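# Close the heat sealer drawer and get a blue light

## Task

Slide the heat sealer's loaded drawer all the way shut so the sealer finishes its cycle and shows a blue light. At the end the seal sheet must still sit centred and squarely aligned on the plate, with the sealing frame resting on it, and nothing may stay in place only because the robot is holding it. Release everything and pull the arm away afterwards.

## Robot and tools

Robot: one arm with six joints and a two-finger gripper. Joint order, used in every command and every result list: waist, shoulder, elbow, wrist pitch, wrist yaw, wrist roll, then the gripper. The only camera is cam_wrist (896x504 pixels), mounted on the wrist. Approximate intrinsics: fx = fy = 380.245, cx = 446.788, cy = 250.829, vertical field of view about 67 degrees, with some radial distortion.

Scene frame: origin on the table surface right under the arm's base, +z upward, +y to the left when facing along +x. The base itself may sit slightly tilted.

Sign flip: shoulder, elbow and wrist roll use the opposite direction to the arm's URDF, both in what you send and in what results report. The joint ranges below are written with URDF signs, so negate and swap them for those three joints (a URDF range of -0.5 to 2.0 becomes -2.0 to 0.5). URDF ranges in radians: waist -2.618 to 3.054, shoulder 0.000 to 3.142, elbow 0.000 to 3.142, wrist pitch -1.571 to 1.571, wrist yaw -1.571 to 1.571, wrist roll -2.094 to 2.094. Actual limits may differ from these by up to 0.036 rad either way.

execute_actions(actions): actions is a list of actions run one after another. Each action is a list of up to 15 rows; each row is one control step of 1/30 s, and if fewer than 15 rows are given the final row is repeated to fill the action. A row holds 7 numbers, each between -1 and 1: six joint offsets in the order above, then the gripper opening. Joint offsets are scaled, not radians: 1.0 equals 1.202 rad for waist, 1.258 shoulder, 1.238 elbow, 2.073 wrist pitch, 2.022 for wrist yaw and for wrist roll. Every row's offsets are measured from the joint angles at the start of that action, not from the previous row; for a call's first action, that start is the last angles reported in this scene. The gripper number is an absolute opening: +1 fully open (0.094 m between pads), -1 closed. An action is rejected if it would push a joint more than 0.036 rad beyond its range; if the first action fails that check, or any action is malformed, the entire call is rejected and nothing moves. A joint aimed past its true end is stopped there, and the result may say "joint sent to its limit" (absence of that line does not prove there is room left). An empty list just returns the current state and image.

move(target, speed, blocking): target is a single row of the same 7-number form; its offsets are counted from the "Joint positions" in the latest result that shows them, not from wherever the arm is when the move begins, so it is effectively a goal. All joints follow paths that finish together, so the gripper traces a curve. speed is the peak rate in rad/s of the joint with the longest path, 0.01 to 2, default 0.5; paths last between 0.5 and 10 s and stop short if 10 s is not enough. The gripper value is applied immediately. Paths do not slow for obstacles, and a faster move or a target set deeper past a contact strikes or presses harder. blocking=false returns after 0.5 s while the arm keeps going; until you see the move end, other moves and execute_actions are refused, so use wait or stop. The result adds a "move:" line: outcome (done, off_target, moving, held, fault), limits=held or limits=none, and the joint farthest from target. After limits=held the arm may suddenly speed up.

wait(seconds): 0 to 10 s, holding the last command; returns early when a running move ends. stop(): brakes a running move; it needs some distance, more when fast. zoom_image(camera, region): camera must be "cam_wrist"; region is [x0, y0, x1, y1] in pixels with (0,0) top-left, at most 504 by 504. finished_scene(scene): give the number of the current scene; this ends it for good and reports whether the goal was met.

Results give Joint positions (rad, then finger gap in m), Joint velocities, Joint targets (what the joints are now driven toward, which can drift even without new commands), grip_measured (opening on the command scale), and camera images. "joint command not followed" means a clearance check altered targets; mounting blocks and posts count as arm. FAULT lines mark stops.

Motion limits: each step, each joint's target is held within a lead of its measured angle (waist 0.202, shoulder 0.258, elbow 0.238, wrist pitch 0.573, wrist yaw and roll 0.522 rad), and targets are scaled back if the gripper would be more than 70 mm away from where it is. Big changes therefore take several actions; resend any unfinished part. With zero offsets the arm can sag; to hold still, send offsets back to the desired angles in a reply's first call, zeros afterwards, and extend the aim if a joint stays short.

Gripping: command an opening below grip_measured to hold; about 0.03 below is firm. Pad force is capped near 50 to 62 N, less on thin parts, with a brief spike at contact. Readings may be off by about 1 mm.

Sealer behaviour: when the drawer is fully in and stays, it locks and runs a cycle. Light: green ready, amber locked and running, blue sealed, red if the drawer is not quite home or the cycle failed. To retry, pull out until green and push in again. The sealer is loose on the table; it must finish within a finger width of its start, upright and barely rotated, so push gently and along the drawer's axis. Occasional tugs or pushes may disturb held or loose items.

Avoid: knocking anything off the table, slamming, hard impacts, very forceful pushes, drops and slips, disturbing the sheet or frame. Holding loads heats motors: MOTOR HOT at 75 °C, a 10 s stop at 90 °C, and at 100 °C the arm goes limp and falls (OVER-TEMPERATURE FAULT). Finish by opening the gripper and backing away before ending the scene.

Each tool is called after "Call:" as name(argument=value, ...), one argument or row to a line, values as JSON.

## Session

I'll start by looking at the current state.

Call:
execute_actions(
  actions=[],
)

Scene clock: 0.00 s.
grip_measured=+1.000
Joint names: [waist, shoulder, elbow, wrist pitch, wrist yaw, wrist roll]
Joint positions: [ 1.291 -1.938 -0.875 -0.291  0.557  1.059  0.094]
Joint velocities: [-0.002 -0.007  0.022 -0.037 -0.022 -0.007  0.   ]
Joint targets: [1.302 -1.934 -0.880 -0.294 0.547 1.058]

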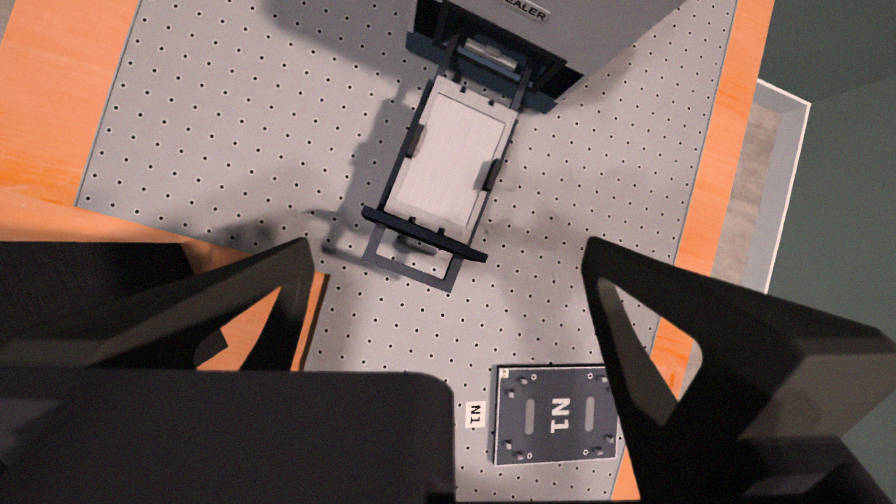

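Call:
zoom_image(
  camera="cam_wrist",
  region=[320, 0, 640, 320],
)

Call:
zoom_image(
  camera="cam_wrist",
  region=[0, 0, 400, 400],
)

Region (320, 0, 640, 320) of cam_wrist's 896x504 image, scaled by 1.575, with more detail than that image has.

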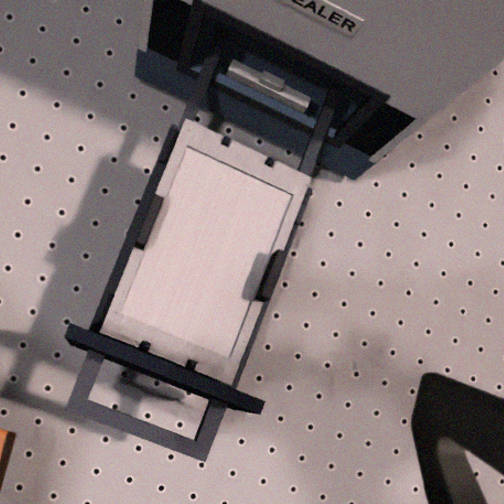

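Region (0, 0, 400, 400) of cam_wrist's 896x504 image, scaled by 1.260, with more detail than that image has.

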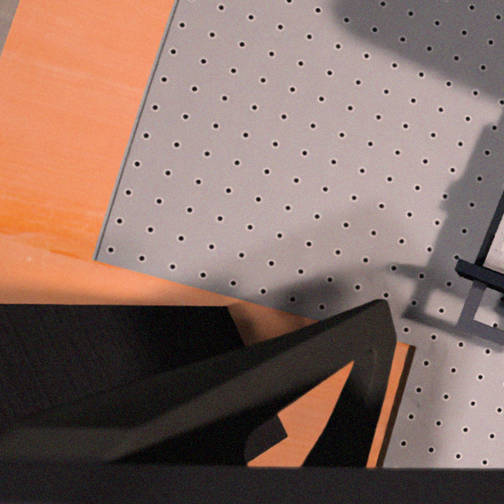

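Call:
zoom_image(
  camera="cam_wrist",
  region=[500, 40, 752, 292],
)

Call:
zoom_image(
  camera="cam_wrist",
  region=[300, 200, 552, 452],
)

Region (500, 40, 752, 292) of cam_wrist's 896x504 image, scaled by 2.000, with more detail than that image has.

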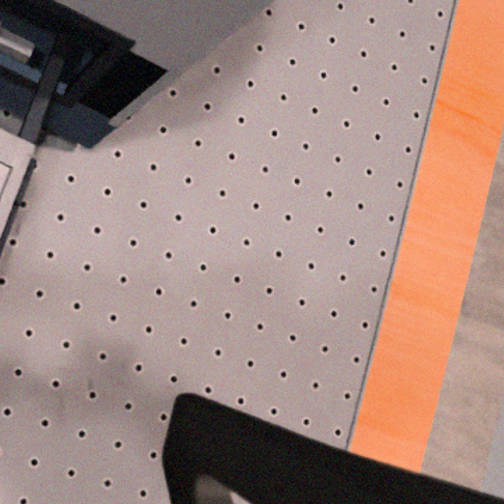

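Region (300, 200, 552, 452) of cam_wrist's 896x504 image, scaled by 2.000, with more detail than that image has.

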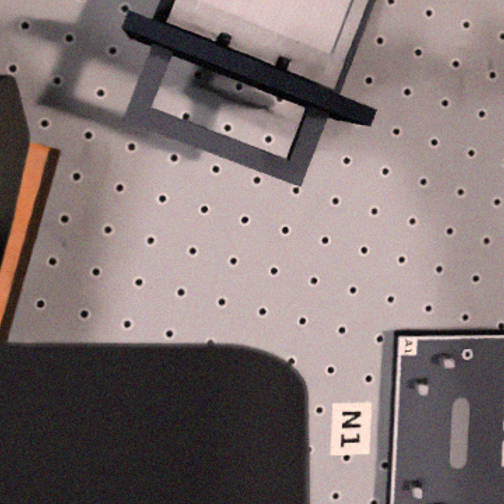

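Call:
move(
  target=[0.009, 0.003, -0.004, 0.07, -0.005, 0, 1],
  speed=0.4,
)

Scene clock: 72.07 s.
grip_measured=+1.000
Joint names: [waist, shoulder, elbow, wrist pitch, wrist yaw, wrist roll]
Joint positions: [ 1.291 -1.938 -0.875 -0.154  0.557  1.059  0.094]
Joint velocities: [-0.007  0.012  0.017 -0.022 -0.037  0.007  0.   ]
Joint targets: [1.302 -1.934 -0.880 -0.146 0.547 1.059]
move: done; limits=none; farthest joint: the waist, 0.011 radians from its target (0.011 radians at the start)

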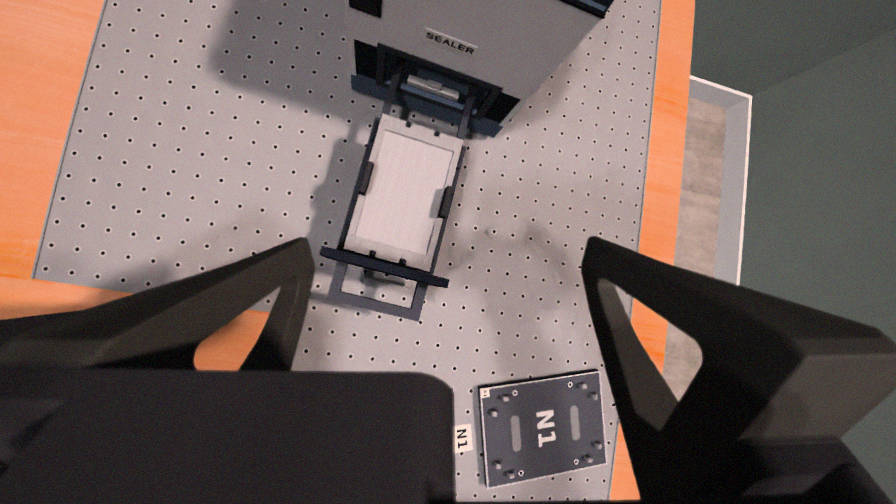

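Call:
move(
  target=[-0.17, 0.003, -0.004, 0.004, -0.005, 0, 1],
  speed=0.4,
)

Scene clock: 99.30 s.
grip_measured=+1.000
Joint names: [waist, shoulder, elbow, wrist pitch, wrist yaw, wrist roll]
Joint positions: [ 1.079 -1.938 -0.875 -0.153  0.557  1.059  0.094]
Joint velocities: [ 0.017 -0.002 -0.007 -0.022 -0.022  0.022  0.   ]
Joint targets: [1.086 -1.934 -0.880 -0.146 0.547 1.059]
move: done; limits=none; farthest joint: the wrist yaw, 0.010 radians from its target (0.010 radians at the start)

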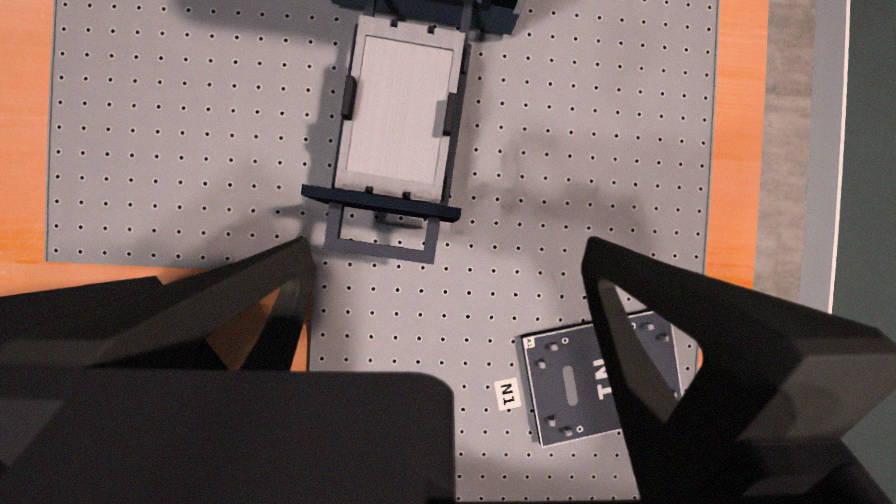

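Call:
zoom_image(
  camera="cam_wrist",
  region=[30, 0, 330, 300],
)

Call:
zoom_image(
  camera="cam_wrist",
  region=[440, 0, 740, 300],
)

Call:
zoom_image(
  camera="cam_wrist",
  region=[290, 150, 542, 402],
)

Region (30, 0, 330, 300) of cam_wrist's 896x504 image, scaled by 1.680, with more detail than that image has.

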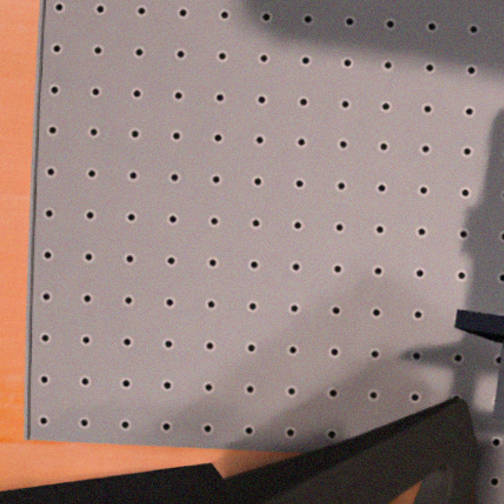

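Region (440, 0, 740, 300) of cam_wrist's 896x504 image, scaled by 1.680, with more detail than that image has.

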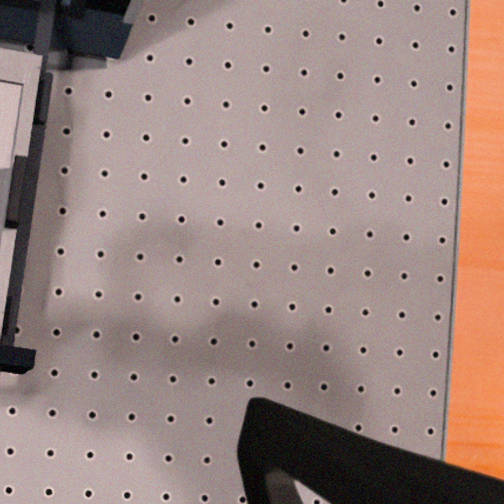

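Region (290, 150, 542, 402) of cam_wrist's 896x504 image, scaled by 2.000, with more detail than that image has.

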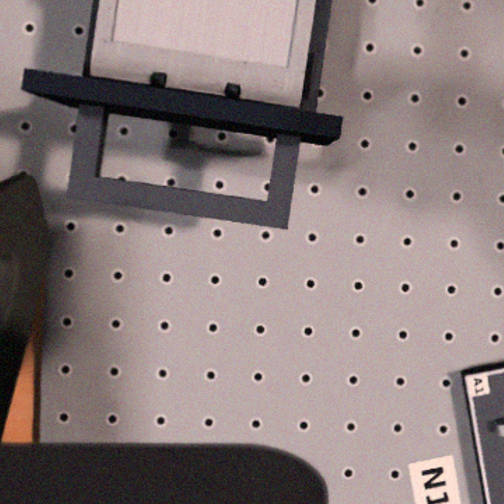

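Call:
move(
  target=[-0.476, -0.142, 0.351, 0.452, -0.318, 0.208, -1],
  speed=0.6,
)

Scene clock: 205.57 s.
grip_measured=-0.992
Joint names: [waist, shoulder, elbow, wrist pitch, wrist yaw, wrist roll]
Joint positions: [ 0.507 -2.099 -0.458  0.777 -0.062  1.473  0.   ]
Joint velocities: [-0.007  0.012 -0.002  0.037 -0.007 -0.037  0.001]
Joint targets: [0.506 -2.117 -0.441 0.784 -0.086 1.479]
move: off_target; limits=none; farthest joint: the wrist yaw, 0.024 radians from its target (0.643 radians at the start)

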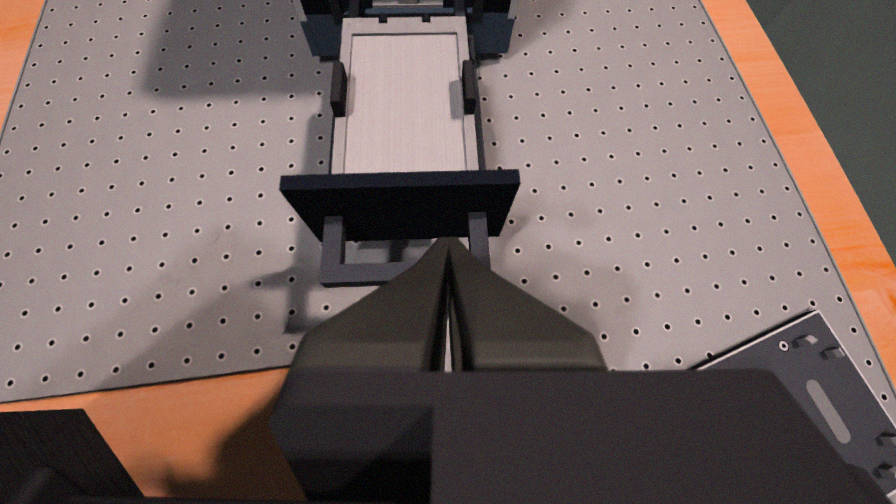

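Call:
zoom_image(
  camera="cam_wrist",
  region=[270, 0, 570, 300],
)

Region (270, 0, 570, 300) of cam_wrist's 896x504 image, scaled by 1.680, with more detail than that image has.

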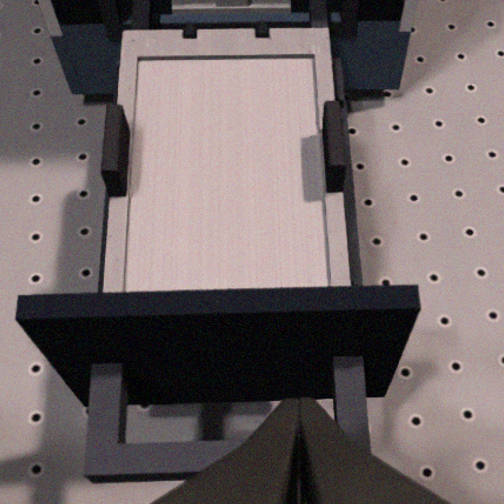

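Call:
move(
  target=[-0.065, -0.262, -0.146, 0.053, -0.0415, 0.0326, -1],
  speed=0.3,
)

Scene clock: 228.10 s.
grip_measured=-0.992
Joint names: [waist, shoulder, elbow, wrist pitch, wrist yaw, wrist roll]
Joint positions: [ 0.431 -2.411 -0.622  0.88  -0.121  1.533  0.   ]
Joint velocities: [ 0.022  0.007  0.007 -0.007 -0.022 -0.022  0.001]
Joint targets: [0.429 -2.429 -0.639 0.887 -0.145 1.539]
move: off_target; limits=none; farthest joint: the wrist yaw, 0.025 radians from its target (0.084 radians at the start)

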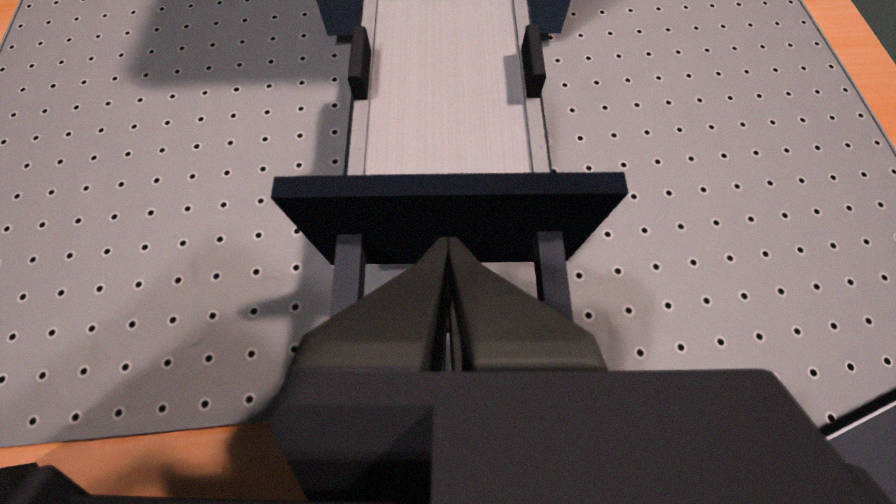

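Call:
move(
  target=[0.105, -0.1375, -0.1494, -0.003, 0.0326, -0.045, -1],
  speed=0.1,
)

Scene clock: 250.33 s.
grip_measured=-0.992
Joint names: [waist, shoulder, elbow, wrist pitch, wrist yaw, wrist roll]
Joint positions: [ 0.534 -2.561 -0.79   0.88  -0.049  1.449  0.   ]
Joint velocities: [ 0.002  0.002 -0.017 -0.066  0.081 -0.051 -0.001]
Joint targets: [0.557 -2.584 -0.807 0.874 -0.055 1.442]
move: off_target; limits=none; farthest joint: the waist, 0.023 radians from its target (0.126 radians at the start)

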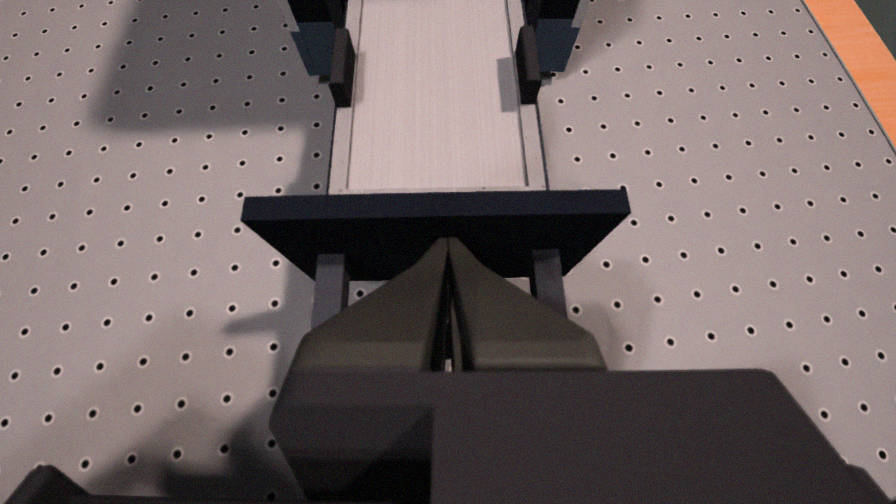

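Call:
move(
  target=[0.168, -0.2234, -0.3174, -0.0685, 0.0465, -0.0712, -1],
  speed=0.16,
)

Scene clock: 259.67 s.
grip_measured=-0.992
Joint names: [waist, shoulder, elbow, wrist pitch, wrist yaw, wrist roll]
Joint positions: [ 0.709 -2.821 -1.165  0.752  0.061  1.31   0.   ]
Joint velocities: [-0.012  0.012  0.017  0.051  0.037  0.051 -0.001]
Joint targets: [0.736 -2.842 -1.183 0.738 0.045 1.305]
move: off_target; limits=none; farthest joint: the waist, 0.027 radians from its target (0.202 radians at the start)

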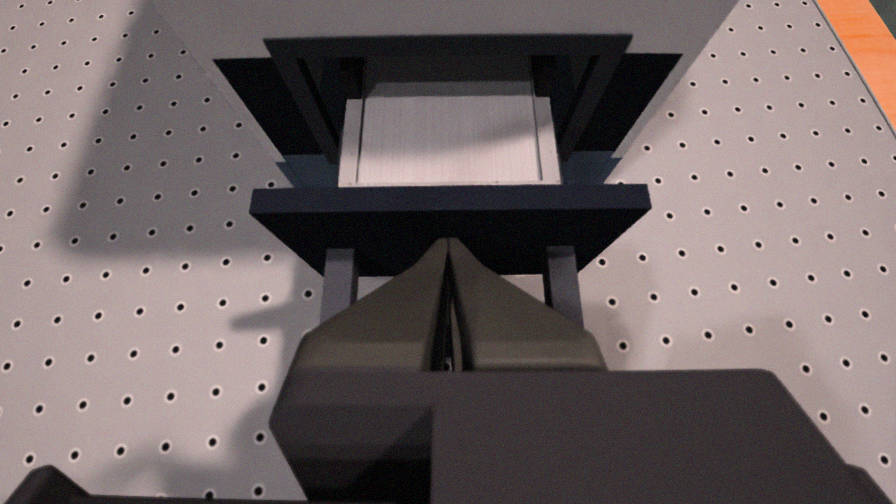

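Call:
zoom_image(
  camera="cam_wrist",
  region=[200, 0, 700, 300],
)

Region (200, 0, 700, 300) of cam_wrist's 896x504 image, scaled by 1.008, with more detail than that image has; it fills the top 302 rows of this view, and the rest is white.

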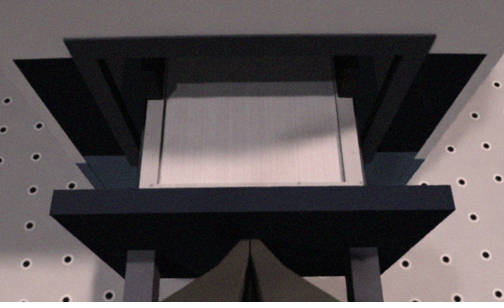

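Call:
move(
  target=[0.0674, -0.0866, -0.143, -0.040, 0.0, -0.0203, -1],
  speed=0.12,
)

Scene clock: 270.77 s.
grip_measured=-0.992
Joint names: [waist, shoulder, elbow, wrist pitch, wrist yaw, wrist roll]
Joint positions: [ 0.76  -2.91  -1.322  0.685  0.084  1.275  0.   ]
Joint velocities: [-0.002 -0.002 -0.017 -0.007  0.066 -0.051  0.001]
Joint targets: [0.790 -2.930 -1.341 0.669 0.061 1.269]
move: off_target; limits=none; farthest joint: the waist, 0.030 radians from its target (0.081 radians at the start)

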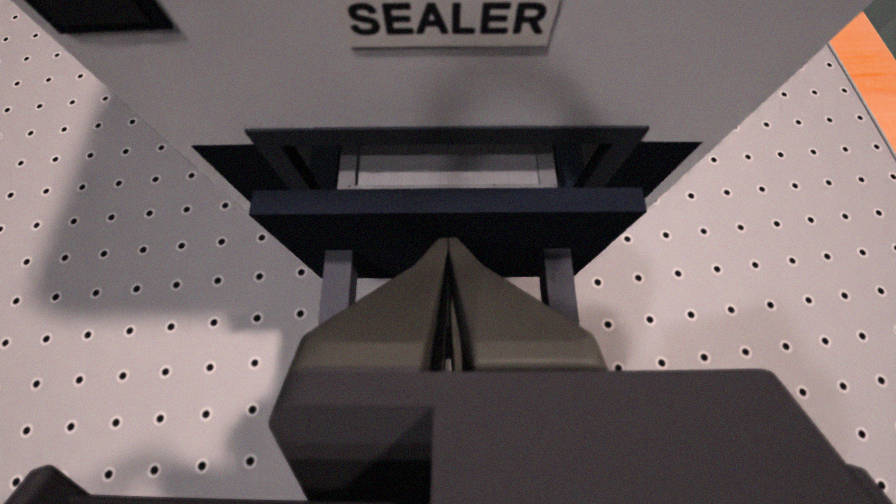

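Call:
move(
  target=[0.0374, -0.0421, -0.0638, -0.0212, -0.01, -0.0094, -1],
  speed=0.07,
)

Scene clock: 277.97 s.
grip_measured=-0.992
Joint names: [waist, shoulder, elbow, wrist pitch, wrist yaw, wrist roll]
Joint positions: [ 0.774 -2.944 -1.381  0.656  0.088  1.262  0.   ]
Joint velocities: [ 0.022 -0.002 -0.002  0.022  0.022  0.007  0.001]
Joint targets: [0.805 -2.963 -1.401 0.641 0.064 1.256]
move: off_target; limits=none; farthest joint: the waist, 0.031 radians from its target (0.045 radians at the start)

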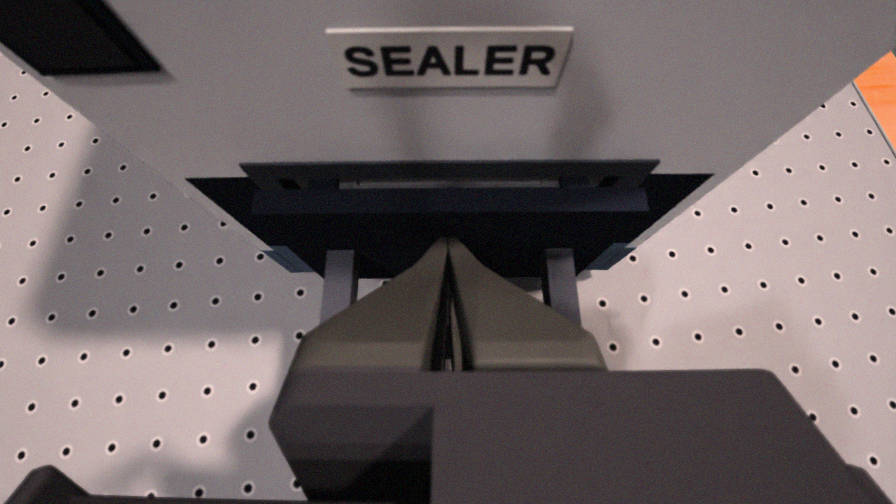

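Call:
move(
  target=[0.0324, -0.0302, -0.0444, -0.0154, -0.012, -0.007, -1],
  speed=0.05,
)

Scene clock: 282.10 s.
grip_measured=-0.992
Joint names: [waist, shoulder, elbow, wrist pitch, wrist yaw, wrist roll]
Joint positions: [ 0.781 -2.962 -1.415  0.638  0.09   1.253  0.   ]
Joint velocities: [ 0.007  0.007 -0.002  0.007 -0.007 -0.11  -0.   ]
Joint targets: [0.813 -2.982 -1.436 0.625 0.064 1.248]
move: off_target; limits=none; farthest joint: the waist, 0.032 radians from its target (0.039 radians at the start)

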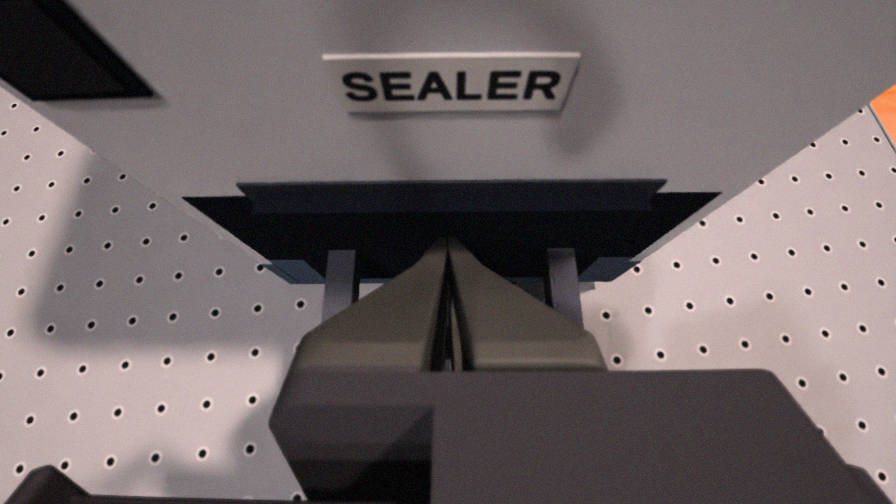

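Call:
zoom_image(
  camera="cam_wrist",
  region=[540, 150, 740, 320],
)

Region (540, 150, 740, 320) of cam_wrist's 896x504 image, scaled by 2.520, with more detail than that image has; it fills the top 428 rows of this view, and the rest is white.

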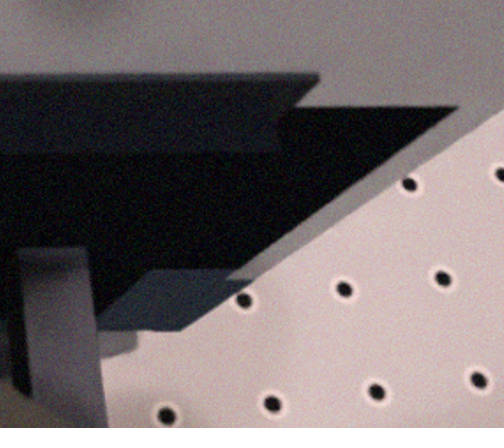

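Call:
move(
  target=[0.0316, -0.027, -0.038, -0.012, -0.012, -0.005, -1],
  speed=0.05,
)

Scene clock: 288.20 s.
grip_measured=-0.992
Joint names: [waist, shoulder, elbow, wrist pitch, wrist yaw, wrist roll]
Joint positions: [ 0.785 -2.963 -1.424  0.622  0.101  1.249  0.   ]
Joint velocities: [-0.007  0.022 -0.027  0.037  0.007  0.007 -0.001]
Joint targets: [0.819 -2.996 -1.462 0.613 0.065 1.243]
move: off_target; limits=none; farthest joint: the elbow, 0.038 radians from its target (0.047 radians at the start)

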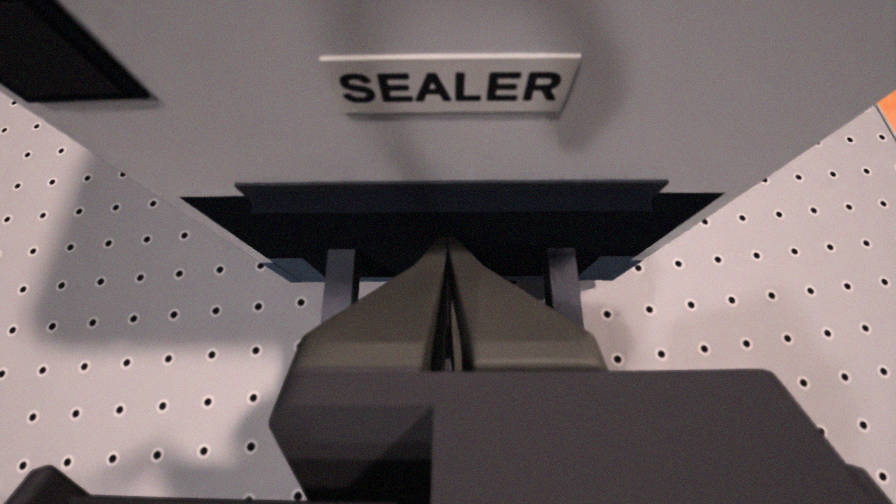

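Call:
move(
  target=[-0.129, 0.229, 0.383, 0.104, -0.247, 0.064, -1],
  speed=0.4,
)

Scene clock: 296.00 s.
grip_measured=-0.992
Joint names: [waist, shoulder, elbow, wrist pitch, wrist yaw, wrist roll]
Joint positions: [ 0.628 -2.693 -0.969  0.831 -0.374  1.372  0.   ]
Joint velocities: [ 0.037  0.002  0.022  0.007  0.037 -0.037  0.001]
Joint targets: [0.630 -2.675 -0.950 0.837 -0.399 1.378]
move: off_target; limits=none; farthest joint: the wrist yaw, 0.024 radians from its target (0.500 radians at the start)

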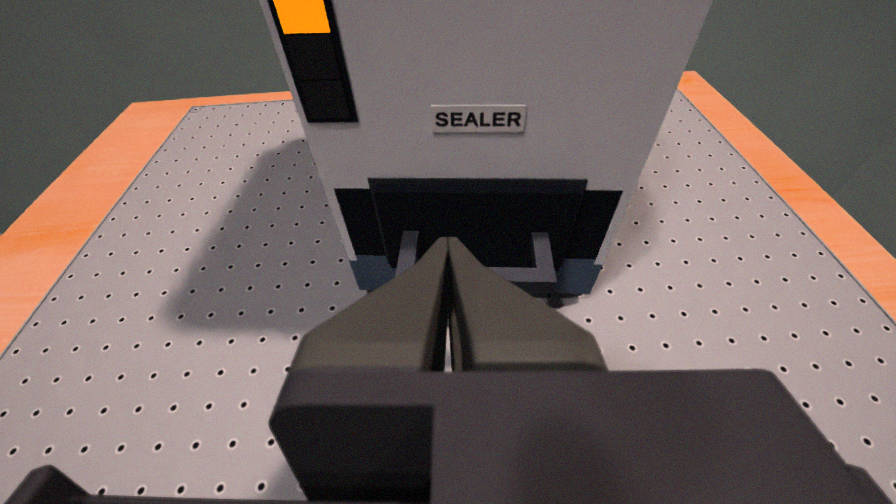

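Call:
move(
  target=[-0.07, 0.36, 0.31, -0.02, -0.012, 0.035, -1],
  speed=0.5,
)

Call:
wait(
  seconds=5,
)

Scene clock: 300.97 s.
grip_measured=-0.992
Joint names: [waist, shoulder, elbow, wrist pitch, wrist yaw, wrist roll]
Joint positions: [ 0.545 -2.255 -0.606  0.804 -0.375  1.436  0.   ]
Joint velocities: [ 0.002 -0.002  0.007  0.007 -0.007  0.081  0.001]
Joint targets: [0.544 -2.240 -0.585 0.789 -0.398 1.442]
move: off_target; limits=none; farthest joint: the wrist yaw, 0.024 radians from its target (0.024 radians at the start)

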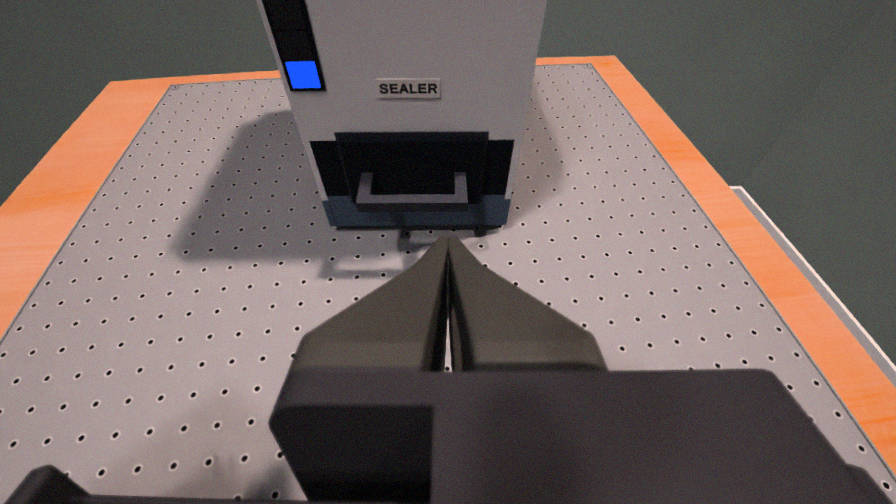

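Scene clock: 305.97 s.
grip_measured=-0.992
Joint names: [waist, shoulder, elbow, wrist pitch, wrist yaw, wrist roll]
Joint positions: [ 0.545 -2.255 -0.606  0.803 -0.375  1.437  0.   ]
Joint velocities: [-0.002 -0.012  0.002 -0.081  0.007  0.066 -0.001]
Joint targets: [0.544 -2.240 -0.585 0.789 -0.398 1.442]
wait: 5.00 s; at rest by 0.17 s

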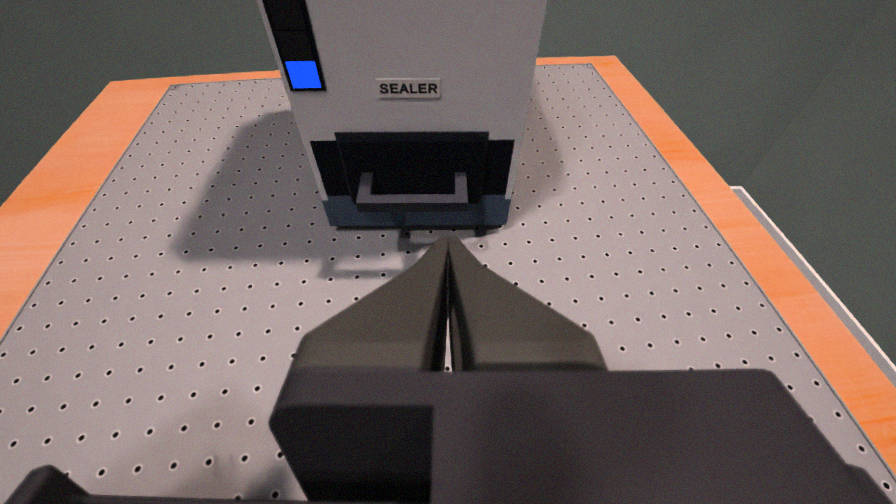

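The light is blue, the drawer is in, and the arm is clear.

Call:
finished_scene(
  scene=1,
)

The scene is finished: the task was done.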